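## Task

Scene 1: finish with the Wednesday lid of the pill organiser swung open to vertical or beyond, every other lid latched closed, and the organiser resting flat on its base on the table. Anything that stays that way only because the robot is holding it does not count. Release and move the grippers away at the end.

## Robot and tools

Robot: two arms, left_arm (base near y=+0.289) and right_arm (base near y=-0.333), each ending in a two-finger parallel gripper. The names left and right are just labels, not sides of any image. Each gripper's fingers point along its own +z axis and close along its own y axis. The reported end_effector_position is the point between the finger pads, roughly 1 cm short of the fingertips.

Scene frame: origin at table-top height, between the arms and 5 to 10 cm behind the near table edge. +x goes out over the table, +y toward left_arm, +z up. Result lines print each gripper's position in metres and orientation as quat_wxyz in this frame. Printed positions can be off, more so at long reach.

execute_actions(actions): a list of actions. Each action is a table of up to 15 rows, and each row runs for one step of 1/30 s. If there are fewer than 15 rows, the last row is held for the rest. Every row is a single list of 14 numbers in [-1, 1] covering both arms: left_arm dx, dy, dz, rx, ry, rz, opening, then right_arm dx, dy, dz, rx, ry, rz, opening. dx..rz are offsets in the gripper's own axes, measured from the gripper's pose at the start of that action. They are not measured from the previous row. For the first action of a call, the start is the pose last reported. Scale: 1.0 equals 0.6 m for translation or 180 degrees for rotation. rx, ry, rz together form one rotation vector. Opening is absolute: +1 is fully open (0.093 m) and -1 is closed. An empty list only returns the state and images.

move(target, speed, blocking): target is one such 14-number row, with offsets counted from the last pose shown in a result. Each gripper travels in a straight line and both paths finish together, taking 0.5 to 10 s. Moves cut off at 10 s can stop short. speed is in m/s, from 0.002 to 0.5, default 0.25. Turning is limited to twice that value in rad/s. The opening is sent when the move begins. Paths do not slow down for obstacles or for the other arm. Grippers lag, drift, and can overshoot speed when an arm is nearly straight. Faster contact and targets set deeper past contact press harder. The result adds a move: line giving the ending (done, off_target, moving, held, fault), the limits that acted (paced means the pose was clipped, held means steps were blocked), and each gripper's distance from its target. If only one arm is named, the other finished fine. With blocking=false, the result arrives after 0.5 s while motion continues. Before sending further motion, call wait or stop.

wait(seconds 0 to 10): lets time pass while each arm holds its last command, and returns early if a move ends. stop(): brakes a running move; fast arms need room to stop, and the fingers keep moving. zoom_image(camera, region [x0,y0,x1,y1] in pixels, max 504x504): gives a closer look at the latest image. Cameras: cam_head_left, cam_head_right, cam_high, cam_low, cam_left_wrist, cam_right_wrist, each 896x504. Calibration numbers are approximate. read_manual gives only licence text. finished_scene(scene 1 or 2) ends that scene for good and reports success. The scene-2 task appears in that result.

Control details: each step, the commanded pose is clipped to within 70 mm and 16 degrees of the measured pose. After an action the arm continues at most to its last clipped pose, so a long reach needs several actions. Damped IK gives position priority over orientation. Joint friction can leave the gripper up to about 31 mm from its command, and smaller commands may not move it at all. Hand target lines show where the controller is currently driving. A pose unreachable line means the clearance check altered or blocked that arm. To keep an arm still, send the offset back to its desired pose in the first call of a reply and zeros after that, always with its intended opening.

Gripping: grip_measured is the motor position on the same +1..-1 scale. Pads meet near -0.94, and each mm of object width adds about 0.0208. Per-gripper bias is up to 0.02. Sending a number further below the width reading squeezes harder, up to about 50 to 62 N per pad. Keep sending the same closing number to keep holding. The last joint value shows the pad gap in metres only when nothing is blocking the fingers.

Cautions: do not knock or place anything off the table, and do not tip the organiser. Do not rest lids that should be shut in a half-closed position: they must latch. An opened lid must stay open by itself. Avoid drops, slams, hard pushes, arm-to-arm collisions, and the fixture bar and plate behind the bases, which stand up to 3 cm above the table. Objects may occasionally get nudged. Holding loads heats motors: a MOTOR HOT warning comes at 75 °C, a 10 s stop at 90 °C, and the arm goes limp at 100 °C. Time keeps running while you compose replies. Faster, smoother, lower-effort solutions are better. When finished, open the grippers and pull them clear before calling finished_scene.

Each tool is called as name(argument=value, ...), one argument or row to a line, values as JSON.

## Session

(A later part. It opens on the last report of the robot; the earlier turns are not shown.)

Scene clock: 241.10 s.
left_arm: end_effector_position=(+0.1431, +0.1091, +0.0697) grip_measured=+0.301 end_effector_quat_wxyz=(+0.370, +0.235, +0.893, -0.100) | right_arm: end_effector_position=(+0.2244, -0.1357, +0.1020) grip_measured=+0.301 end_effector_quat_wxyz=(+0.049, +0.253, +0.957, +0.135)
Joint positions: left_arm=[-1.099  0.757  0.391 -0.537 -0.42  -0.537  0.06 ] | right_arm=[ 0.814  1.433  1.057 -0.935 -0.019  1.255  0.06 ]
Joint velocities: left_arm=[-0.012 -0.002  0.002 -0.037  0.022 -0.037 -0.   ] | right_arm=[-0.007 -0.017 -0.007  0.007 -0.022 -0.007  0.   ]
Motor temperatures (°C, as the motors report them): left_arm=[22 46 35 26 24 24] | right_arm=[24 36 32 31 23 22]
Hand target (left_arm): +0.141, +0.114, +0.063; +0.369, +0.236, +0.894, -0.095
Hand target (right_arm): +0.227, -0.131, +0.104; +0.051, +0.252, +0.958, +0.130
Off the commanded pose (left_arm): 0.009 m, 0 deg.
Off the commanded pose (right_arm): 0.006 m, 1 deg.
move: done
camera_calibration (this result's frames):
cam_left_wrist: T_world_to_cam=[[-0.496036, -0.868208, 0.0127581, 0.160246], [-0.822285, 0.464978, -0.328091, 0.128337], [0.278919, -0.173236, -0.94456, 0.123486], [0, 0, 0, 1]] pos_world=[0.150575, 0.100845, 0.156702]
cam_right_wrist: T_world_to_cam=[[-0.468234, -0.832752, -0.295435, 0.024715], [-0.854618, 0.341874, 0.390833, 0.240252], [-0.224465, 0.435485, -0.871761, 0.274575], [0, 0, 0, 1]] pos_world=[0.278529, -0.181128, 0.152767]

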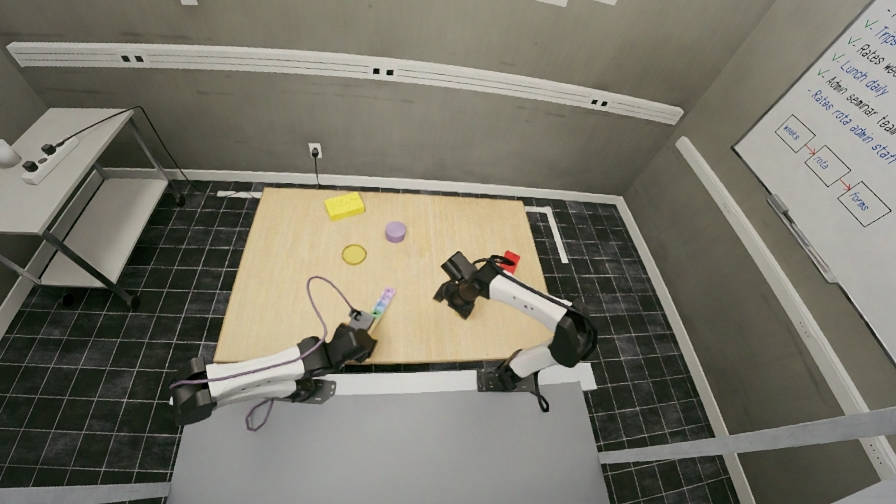

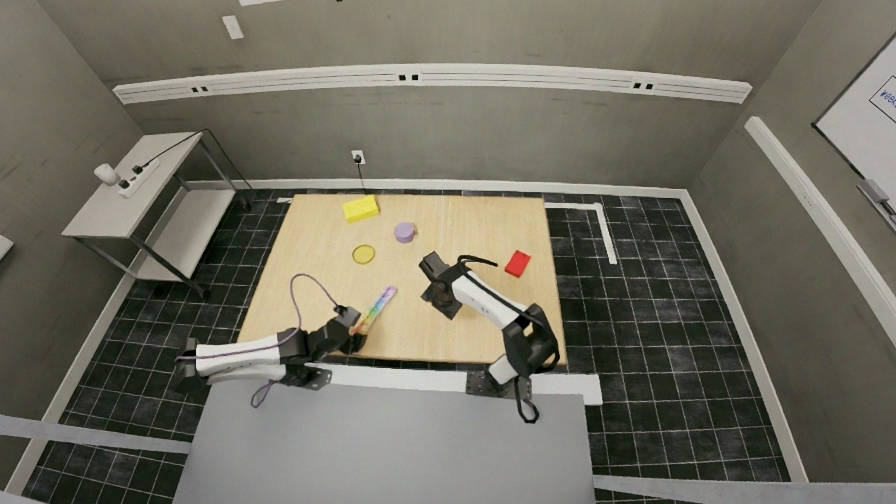

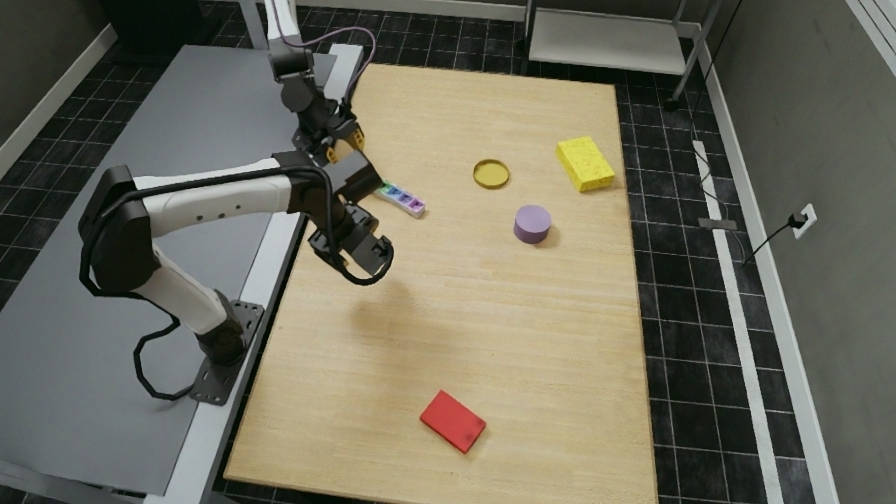

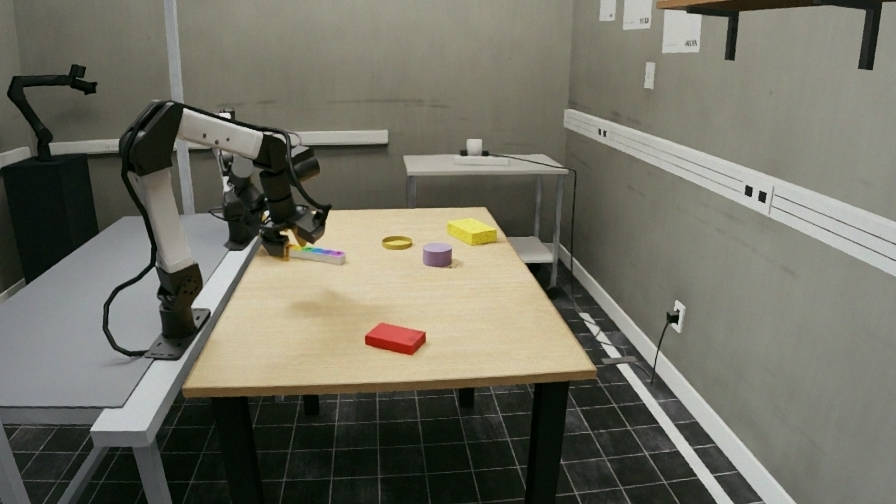

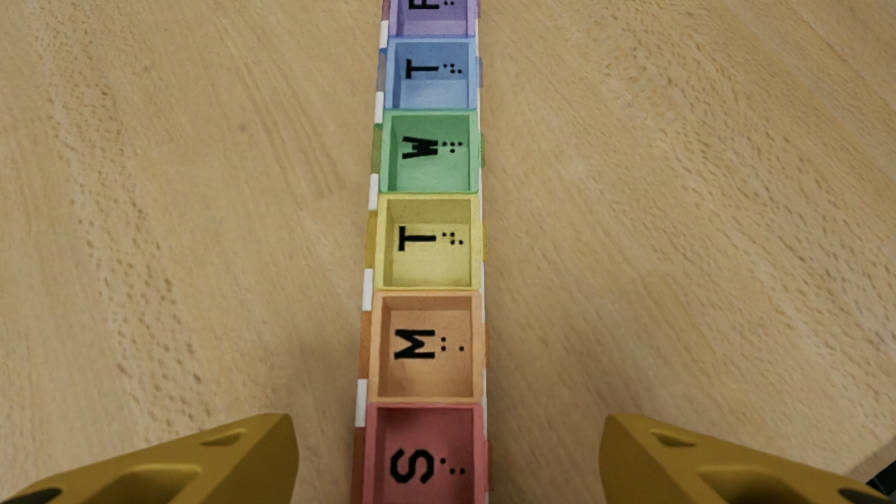

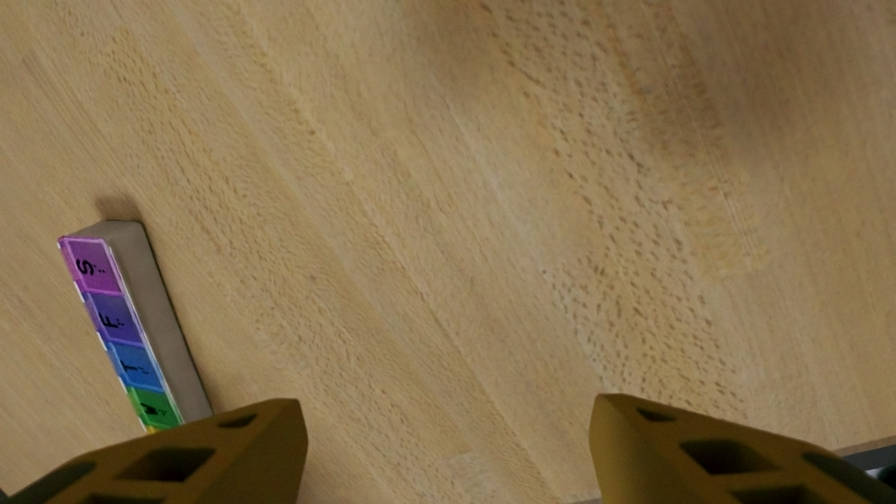

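move(
  target=[0.0518,0.0140,0.0518,0,0,0,0.3, 0,0,0,0,0,0,0.3],
  speed=0.1,
)

Scene clock: 247.67 s.
left_arm: end_effector_position=(+0.1477, +0.1095, +0.0380) grip_measured=+0.301 end_effector_quat_wxyz=(+0.381, +0.232, +0.888, -0.113) | right_arm: end_effector_position=(+0.2244, -0.1358, +0.1020) grip_measured=+0.301 end_effector_quat_wxyz=(+0.049, +0.255, +0.956, +0.135)
Joint positions: left_arm=[-1.073  0.776  0.242 -0.323 -0.404 -0.513  0.06 ] | right_arm=[ 0.814  1.433  1.057 -0.935 -0.019  1.258  0.06 ]
Joint velocities: left_arm=[ 0.017 -0.012 -0.007 -0.11  -0.007 -0.007  0.001] | right_arm=[ 0.007 -0.002  0.002  0.022 -0.022 -0.022  0.   ]
Motor temperatures (°C, as the motors report them): left_arm=[22 43 35 27 24 24] | right_arm=[24 35 33 31 23 22]
Hand target (left_arm): +0.147, +0.116, +0.026; +0.371, +0.236, +0.893, -0.100
Hand target (right_arm): +0.224, -0.136, +0.102; +0.049, +0.253, +0.957, +0.135
Off the commanded pose (left_arm): 0.014 m, 2 deg.
Off the commanded pose (right_arm): 0.000 m, 0 deg.
move: off_target (left_arm)
camera_calibration (this result's frames):
cam_left_wrist: T_world_to_cam=[[-0.499543, -0.865643, 0.0334609, 0.162707], [-0.815294, 0.456729, -0.355941, 0.122503], [0.292835, -0.205088, -0.933909, 0.0933035], [0, 0, 0, 1]] pos_world=[0.153833, 0.104031, 0.125296]
cam_right_wrist: T_world_to_cam=[[-0.470633, -0.831537, -0.295043, 0.0252703], [-0.853452, 0.344174, 0.391363, 0.240278], [-0.223887, 0.435993, -0.871656, 0.274519], [0, 0, 0, 1]] pos_world=[0.278419, -0.181372, 0.152706]

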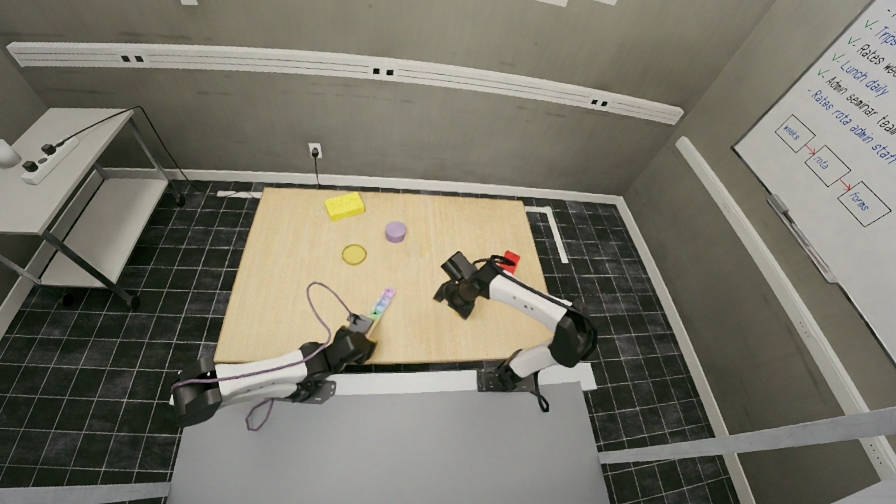

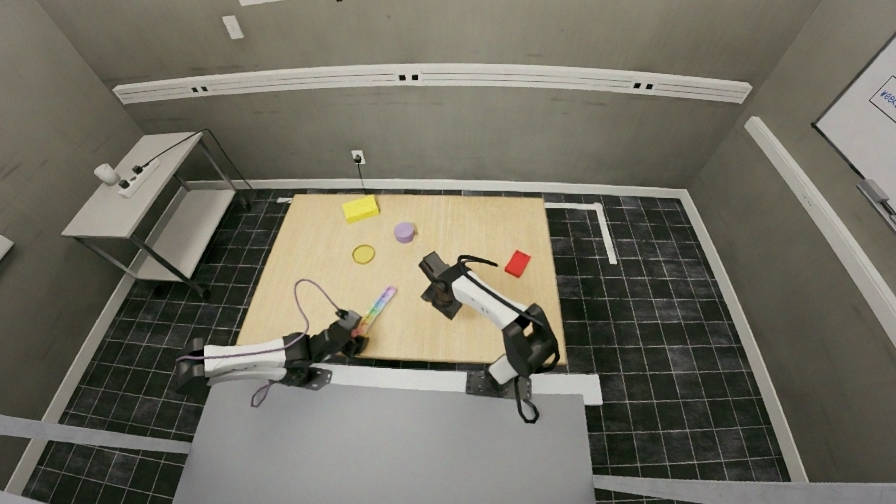

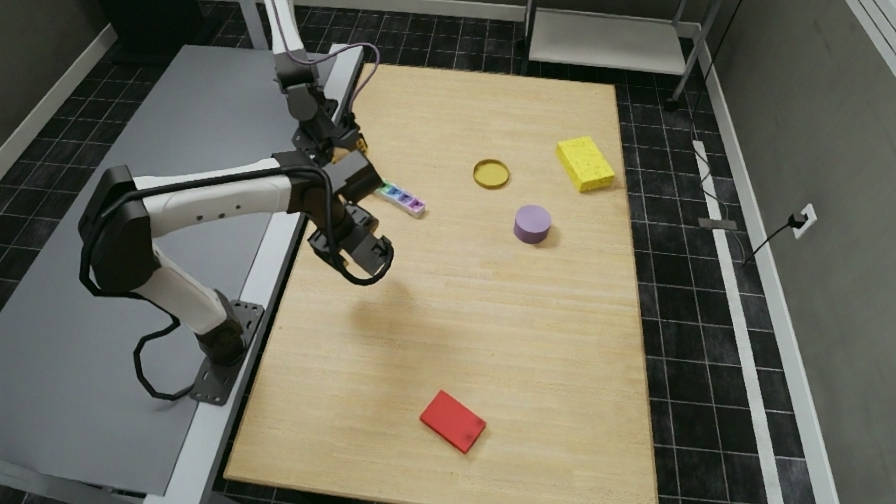

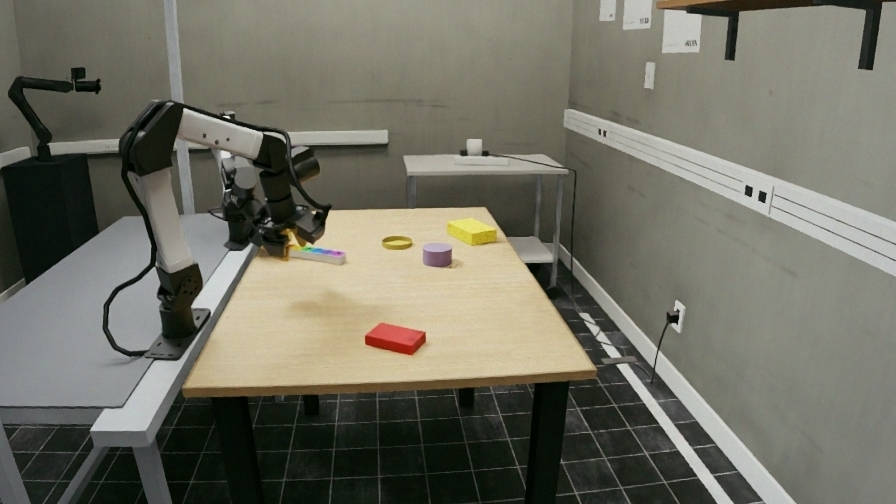

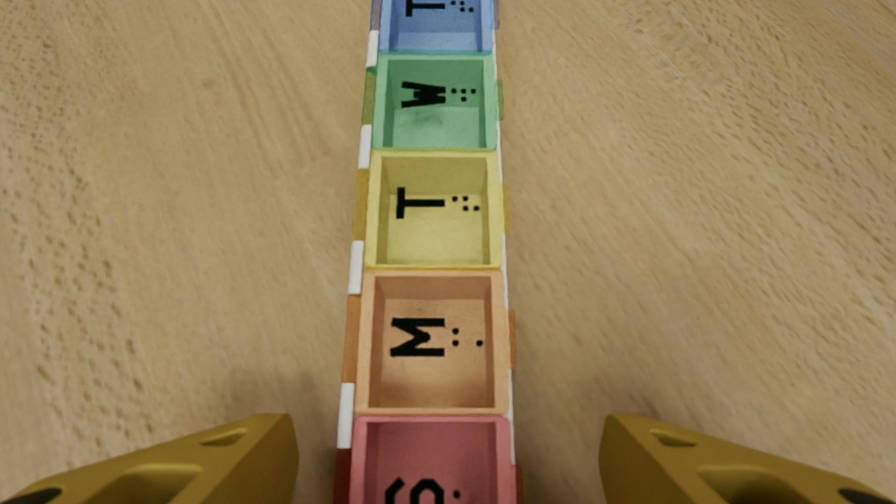

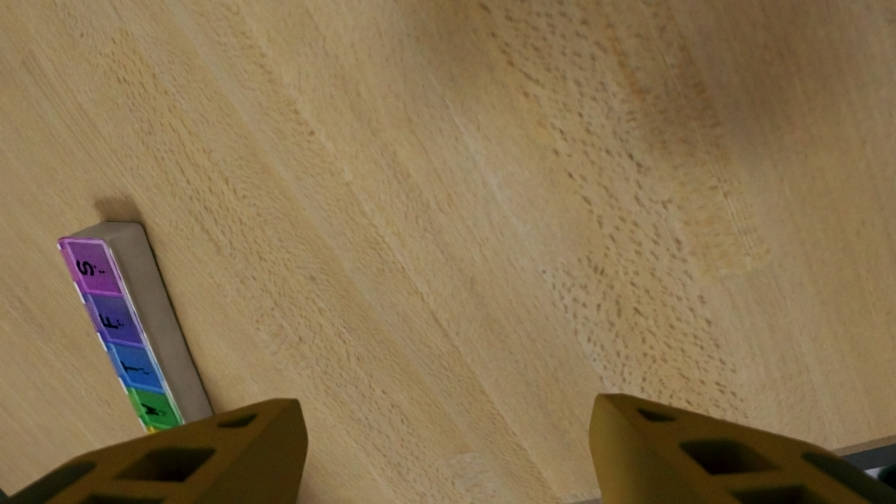

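move(
  target=[0.0391,0.0165,0.0187,-0.0053,0.0091,0.0040,0.3, 0,0,0,0,0,0,0.3],
  speed=0.05,
)

Scene clock: 255.03 s.
left_arm: end_effector_position=(+0.1456, +0.1157, +0.0228) grip_measured=+0.301 end_effector_quat_wxyz=(+0.377, +0.234, +0.889, -0.109) | right_arm: end_effector_position=(+0.2244, -0.1358, +0.1020) grip_measured=+0.301 end_effector_quat_wxyz=(+0.049, +0.255, +0.956, +0.135)
Joint positions: left_arm=[-1.073  0.776  0.186 -0.278 -0.403 -0.513  0.06 ] | right_arm=[ 0.814  1.433  1.057 -0.935 -0.019  1.258  0.06 ]
Joint velocities: left_arm=[ 0.027  0.007 -0.012  0.022 -0.022 -0.037  0.001] | right_arm=[-0.012 -0.012  0.012 -0.007  0.007 -0.007  0.002]
Motor temperatures (°C, as the motors report them): left_arm=[22 40 35 28 24 24] | right_arm=[24 34 33 31 23 22]
Hand target (left_arm): +0.145, +0.122, +0.013; +0.370, +0.236, +0.893, -0.100
Hand target (right_arm): +0.224, -0.136, +0.102; +0.049, +0.255, +0.956, +0.135
Off the commanded pose (left_arm): 0.011 m, 1 deg.
Off the commanded pose (right_arm): 0.000 m, 0 deg.
move: off_target (left_arm)
camera_calibration (this result's frames):
cam_left_wrist: T_world_to_cam=[[-0.499624, -0.865833, 0.0266276, 0.167724], [-0.816971, 0.460764, -0.346779, 0.112039], [0.287983, -0.195013, -0.937569, 0.0806851], [0, 0, 0, 1]] pos_world=[0.152095, 0.109332, 0.110034]
cam_right_wrist: T_world_to_cam=[[-0.470633, -0.831537, -0.295043, 0.0252703], [-0.853452, 0.344174, 0.391363, 0.240278], [-0.223887, 0.435993, -0.871656, 0.274519], [0, 0, 0, 1]] pos_world=[0.278419, -0.181372, 0.152706]

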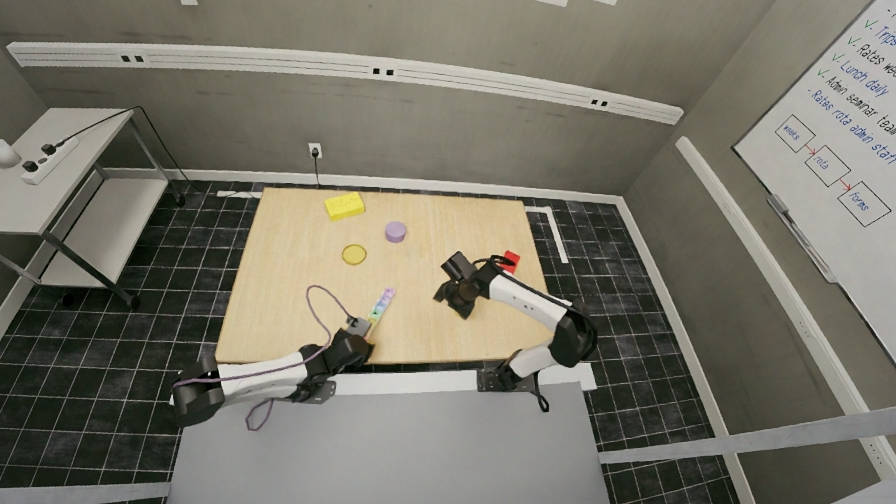

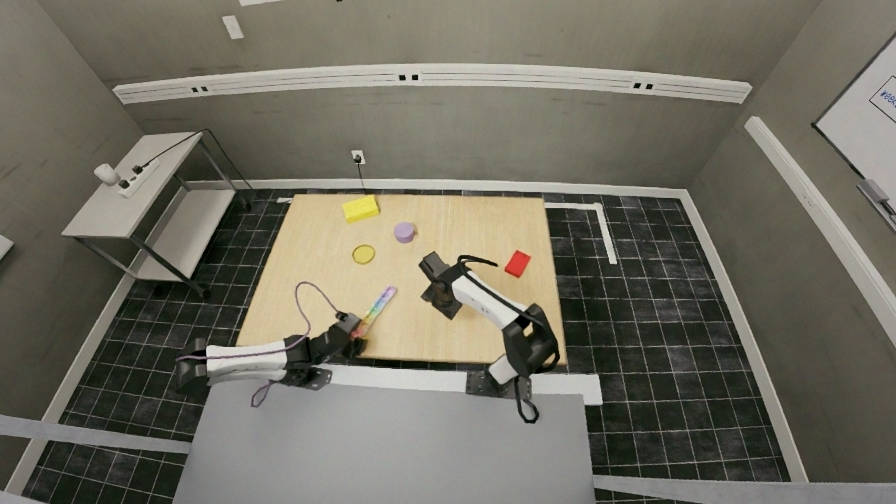

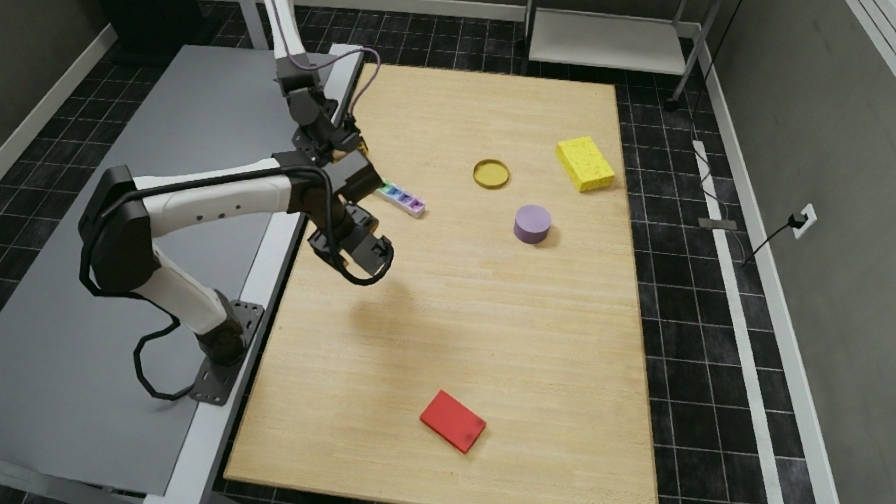

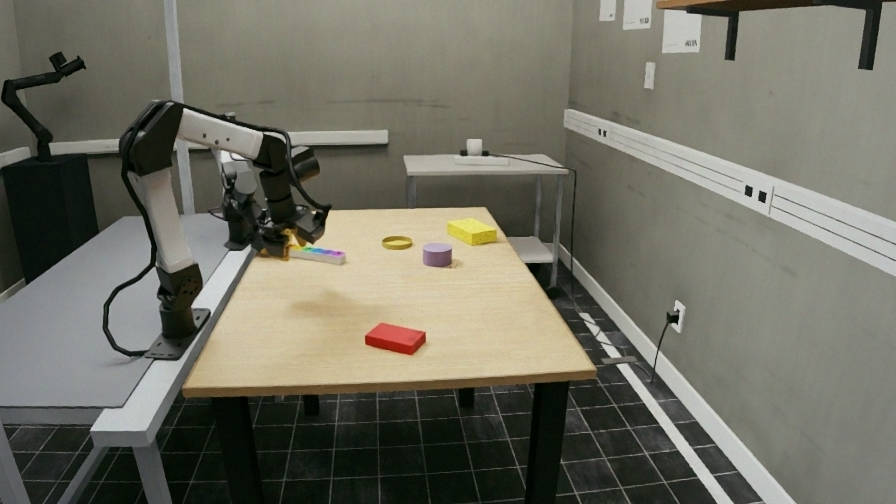

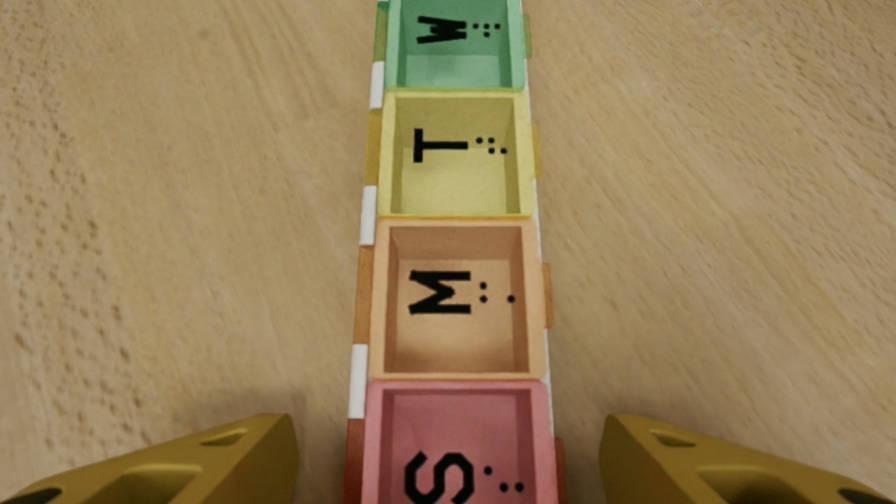

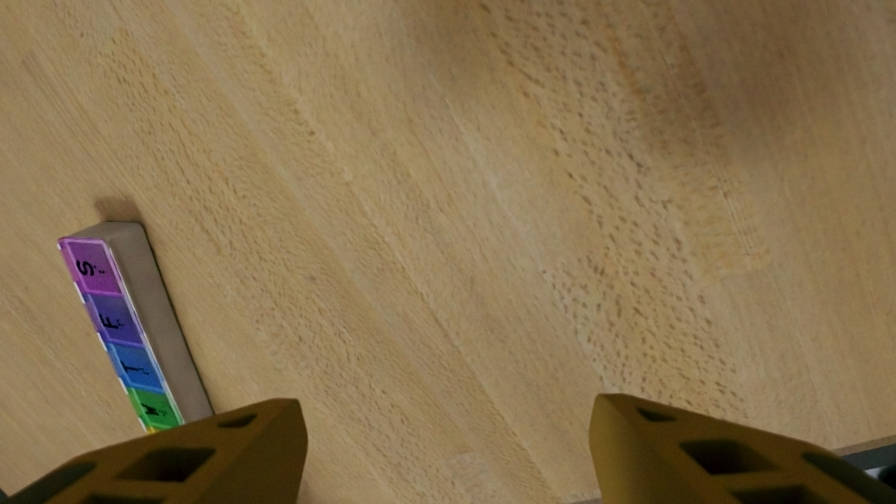

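execute_actions(
  actions=[
    [[0,0,0,0,0,0,0.2,0,0,0,0,0,0,0.3],[0,0,0,0,0,0,0.1,0,0,0,0,0,0,0.3],[0,0,0,0,0,0,0.02,0,0,0,0,0,0,0.3],[0,0,0,0,0,0,-0.04,0,0,0,0,0,0,0.3],[0,0,0,0,0,0,-0.08,0,0,0,0,0,0,0.3],[0,0,0,0,0,0,-0.11,0,0,0,0,0,0,0.3],[0,0,0,0,0,0,-0.13,0,0,0,0,0,0,0.3],[0,0,0,0,0,0,-0.15,0,0,0,0,0,0,0.3],[0,0,0,0,0,0,-0.17,0,0,0,0,0,0,0.3],[0,0,0,0,0,0,-0.19,0,0,0,0,0,0,0.3],[0,0,0,0,0,0,-0.21,0,0,0,0,0,0,0.3],[0,0,0,0,0,0,-0.23,0,0,0,0,0,0,0.3],[0,0,0,0,0,0,-0.25,0,0,0,0,0,0,0.3],[0,0,0,0,0,0,-0.27,0,0,0,0,0,0,0.3],[0,0,0,0,0,0,-0.29,0,0,0,0,0,0,0.3]],
    [[0,0,0,0,0,0,-0.31,0,0,0,0,0,0,0.3],[0,0,0,0,0,0,-0.33,0,0,0,0,0,0,0.3],[0,0,0,0,0,0,-0.35,0,0,0,0,0,0,0.3],[0,0,0,0,0,0,-0.37,0,0,0,0,0,0,0.3]],
  ],
)

Scene clock: 263.67 s.
left_arm: end_effector_position=(+0.1460, +0.1146, +0.0238) grip_measured=-0.355 end_effector_quat_wxyz=(+0.379, +0.233, +0.889, -0.111) | right_arm: end_effector_position=(+0.2244, -0.1358, +0.1020) grip_measured=+0.301 end_effector_quat_wxyz=(+0.049, +0.255, +0.956, +0.135)
Joint positions: left_arm=[-1.073  0.776  0.186 -0.272 -0.403 -0.513  0.028] | right_arm=[ 0.814  1.433  1.057 -0.935 -0.019  1.258  0.06 ]
Joint velocities: left_arm=[-0.007 -0.002  0.012 -0.037 -0.022 -0.007 -0.001] | right_arm=[ 0.007  0.002 -0.007 -0.022  0.007  0.022 -0.   ]
Motor temperatures (°C, as the motors report them): left_arm=[22 37 34 29 24 24] | right_arm=[24 33 33 31 23 22]
Hand target (left_arm): +0.146, +0.115, +0.024; +0.379, +0.233, +0.889, -0.111
Hand target (right_arm): +0.224, -0.136, +0.102; +0.049, +0.255, +0.956, +0.135
Off the commanded pose (left_arm): 0.000 m, 0 deg.
Off the commanded pose (right_arm): 0.000 m, 0 deg.
camera_calibration (this result's frames):
cam_left_wrist: T_world_to_cam=[[-0.499927, -0.865531, 0.0304734, 0.166909], [-0.815944, 0.458906, -0.351626, 0.113379], [0.290359, -0.200652, -0.935645, 0.0815029], [0, 0, 0, 1]] pos_world=[0.152288, 0.108788, 0.111038]
cam_right_wrist: T_world_to_cam=[[-0.470633, -0.831537, -0.295043, 0.0252703], [-0.853452, 0.344174, 0.391363, 0.240278], [-0.223887, 0.435993, -0.871656, 0.274519], [0, 0, 0, 1]] pos_world=[0.278419, -0.181372, 0.152706]

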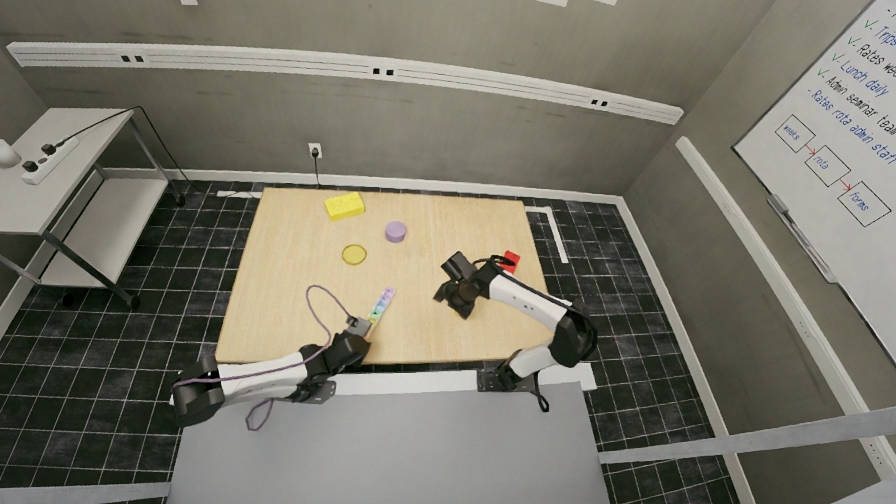

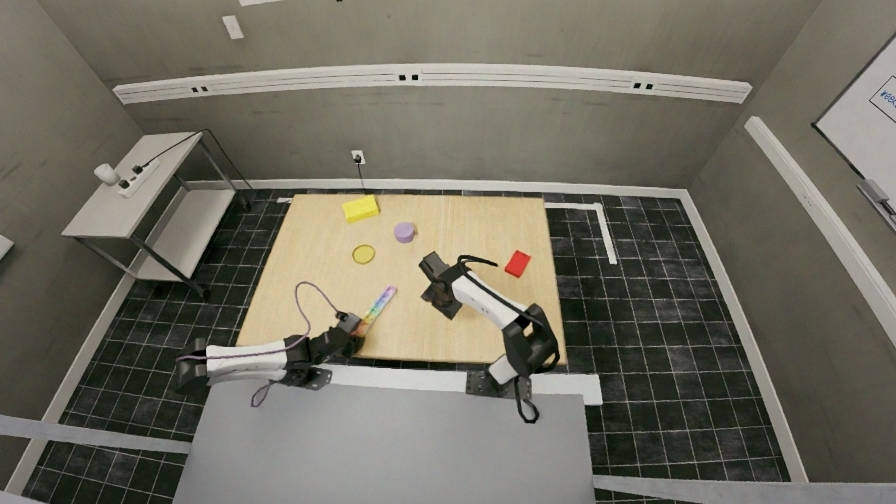

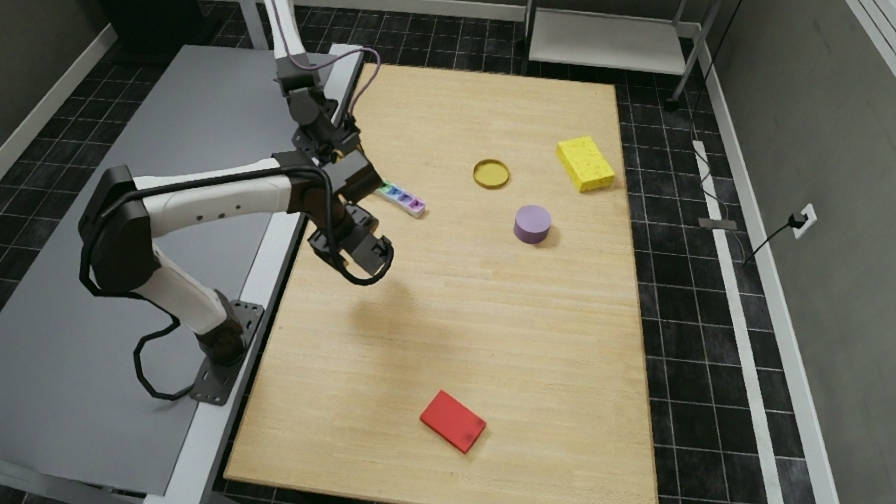

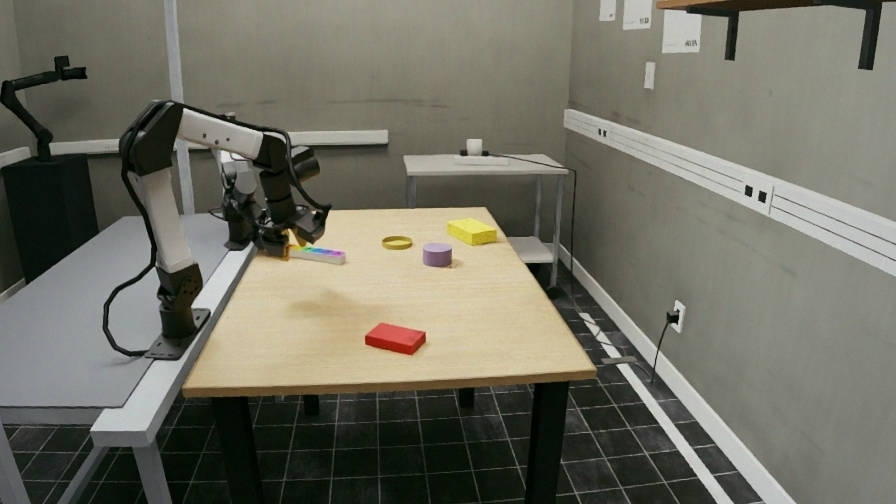

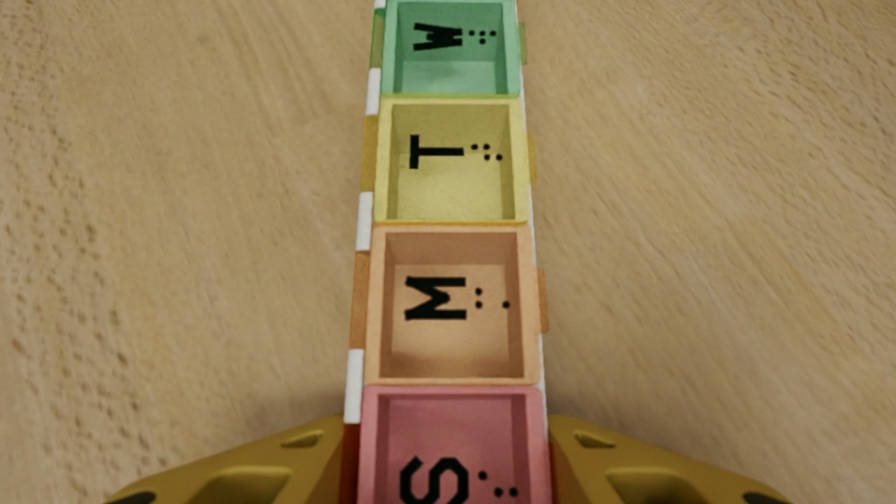

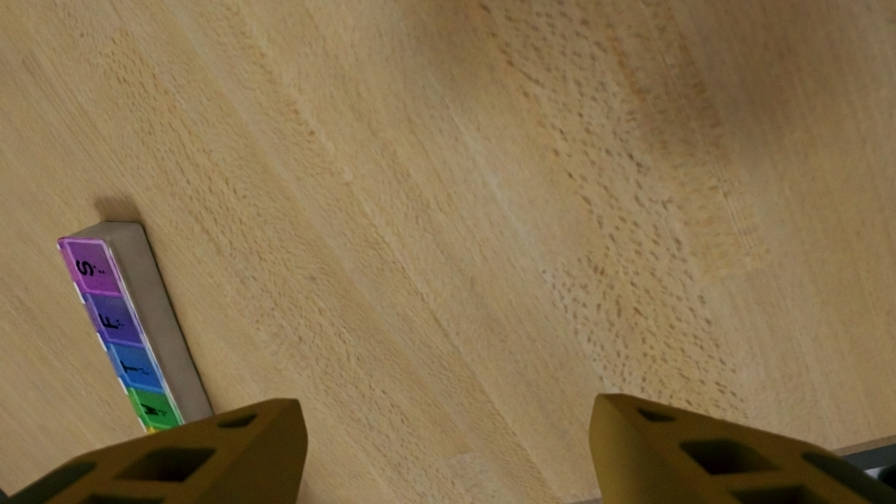

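move(
  target=[-0.0722,-0.1133,0.0745,0.0403,0.0012,0.0383,-0.37, 0,0,0,0,0,0,0.3],
  speed=0.08,
)

Scene clock: 283.97 s.
left_arm: end_effector_position=(+0.1641, +0.0286, +0.0249) grip_measured=-0.355 end_effector_quat_wxyz=(+0.369, +0.308, +0.865, -0.142) | right_arm: end_effector_position=(+0.2244, -0.1358, +0.1020) grip_measured=+0.301 end_effector_quat_wxyz=(+0.049, +0.255, +0.956, +0.135)
Joint positions: left_arm=[-1.073  1.271  0.371  0.09  -0.291 -0.375  0.028] | right_arm=[ 0.814  1.433  1.057 -0.935 -0.019  1.258  0.06 ]
Joint velocities: left_arm=[-0.002  0.022  0.002  0.081 -0.022  0.081 -0.001] | right_arm=[-0.012 -0.012 -0.022 -0.022  0.022 -0.022  0.001]
Motor temperatures (°C, as the motors report them): left_arm=[22 33 35 30 24 24] | right_arm=[24 32 34 30 23 22]
Hand target (left_arm): +0.168, +0.024, +0.026; +0.369, +0.310, +0.864, -0.144
Hand target (right_arm): +0.224, -0.136, +0.102; +0.049, +0.255, +0.956, +0.135
Off the commanded pose (left_arm): 0.004 m, 0 deg.
Off the commanded pose (right_arm): 0.000 m, 0 deg.
move: done
camera_calibration (this result's frames):
cam_left_wrist: T_world_to_cam=[[-0.64022, -0.767683, 0.0279387, 0.121737], [-0.72517, 0.591965, -0.351718, 0.149345], [0.253469, -0.245437, -0.935689, 0.0673292], [0, 0, 0, 1]] pos_world=[0.169173, 0.021573, 0.112125]
cam_right_wrist: T_world_to_cam=[[-0.470633, -0.831537, -0.295043, 0.0252703], [-0.853452, 0.344174, 0.391363, 0.240278], [-0.223887, 0.435993, -0.871656, 0.274519], [0, 0, 0, 1]] pos_world=[0.278419, -0.181372, 0.152706]

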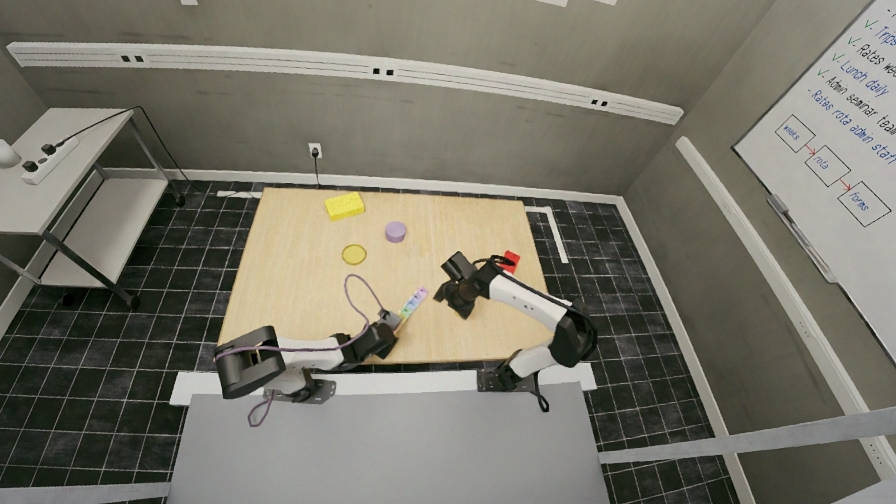

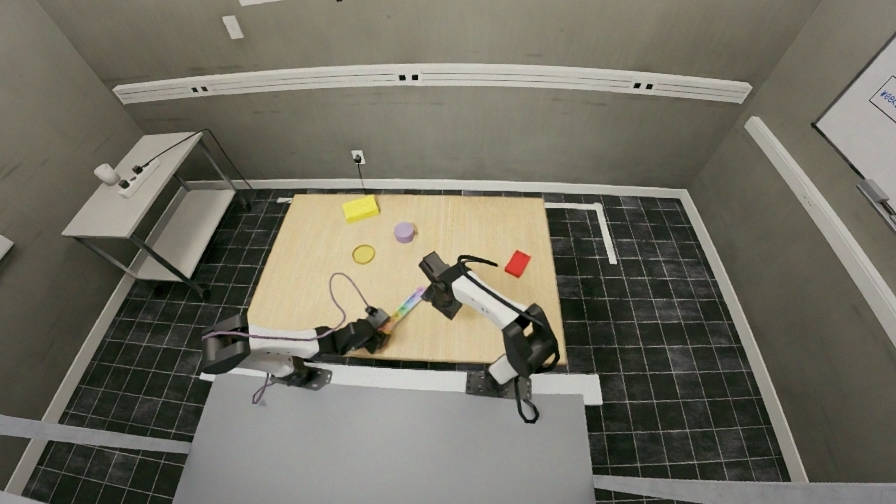

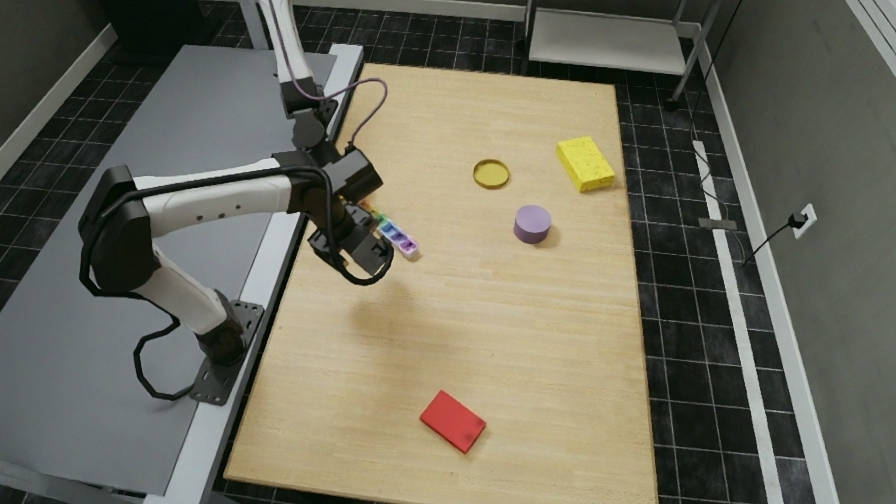

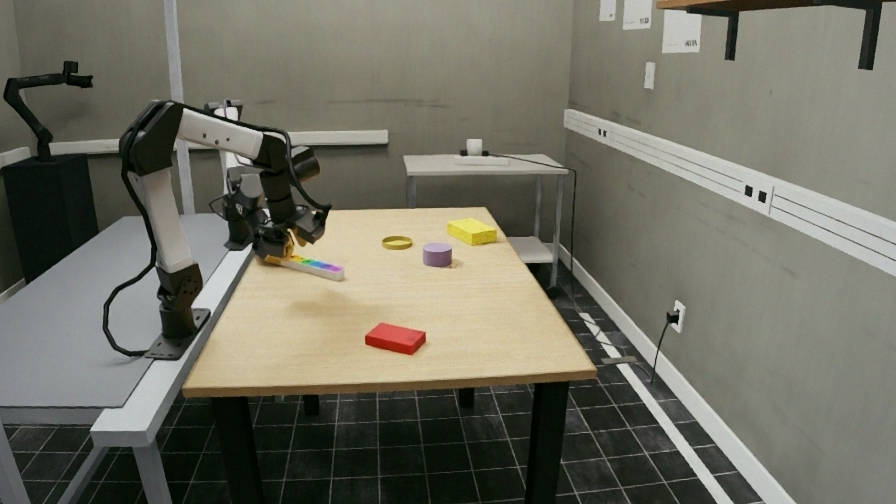

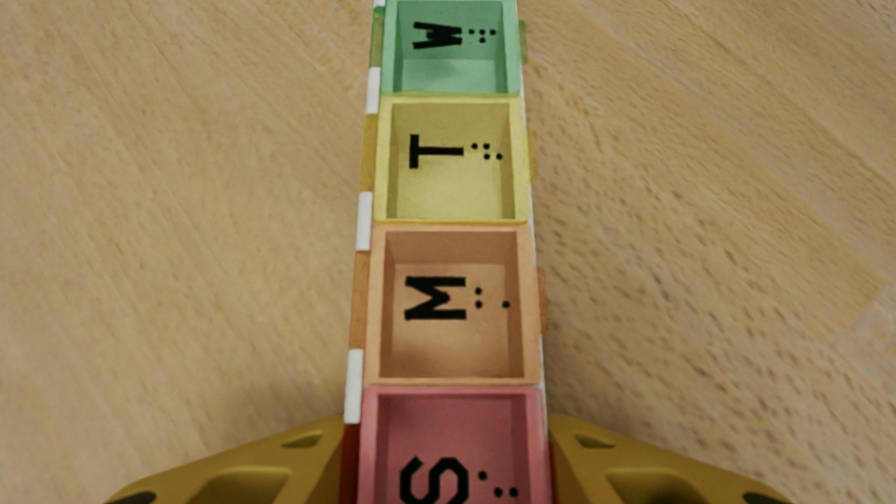

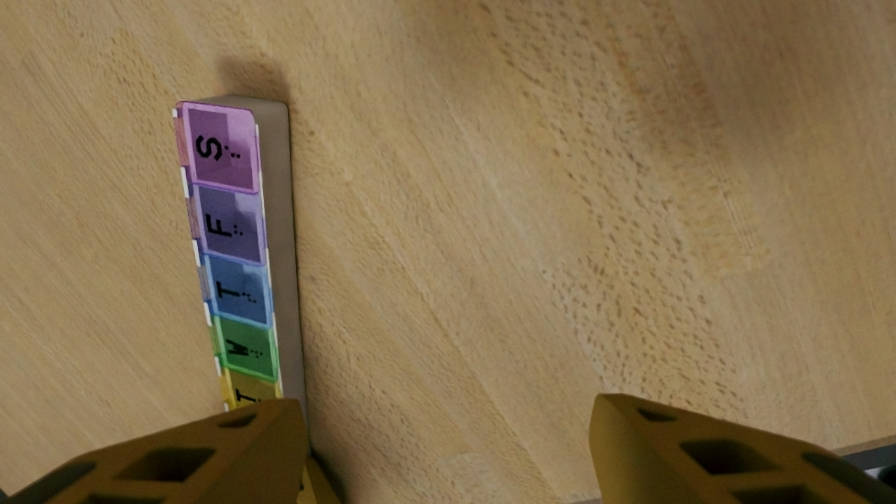

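zoom_image(
  camera="cam_right_wrist",
  region=[160, 80, 320, 280],
)

Region (160, 80, 320, 280) of cam_right_wrist's 896x504 image, scaled by 2.520, with more detail than that image has; it fills the left 403 columns of this view, and the rest is white.

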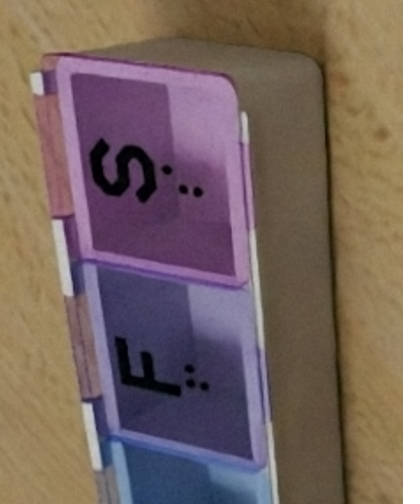

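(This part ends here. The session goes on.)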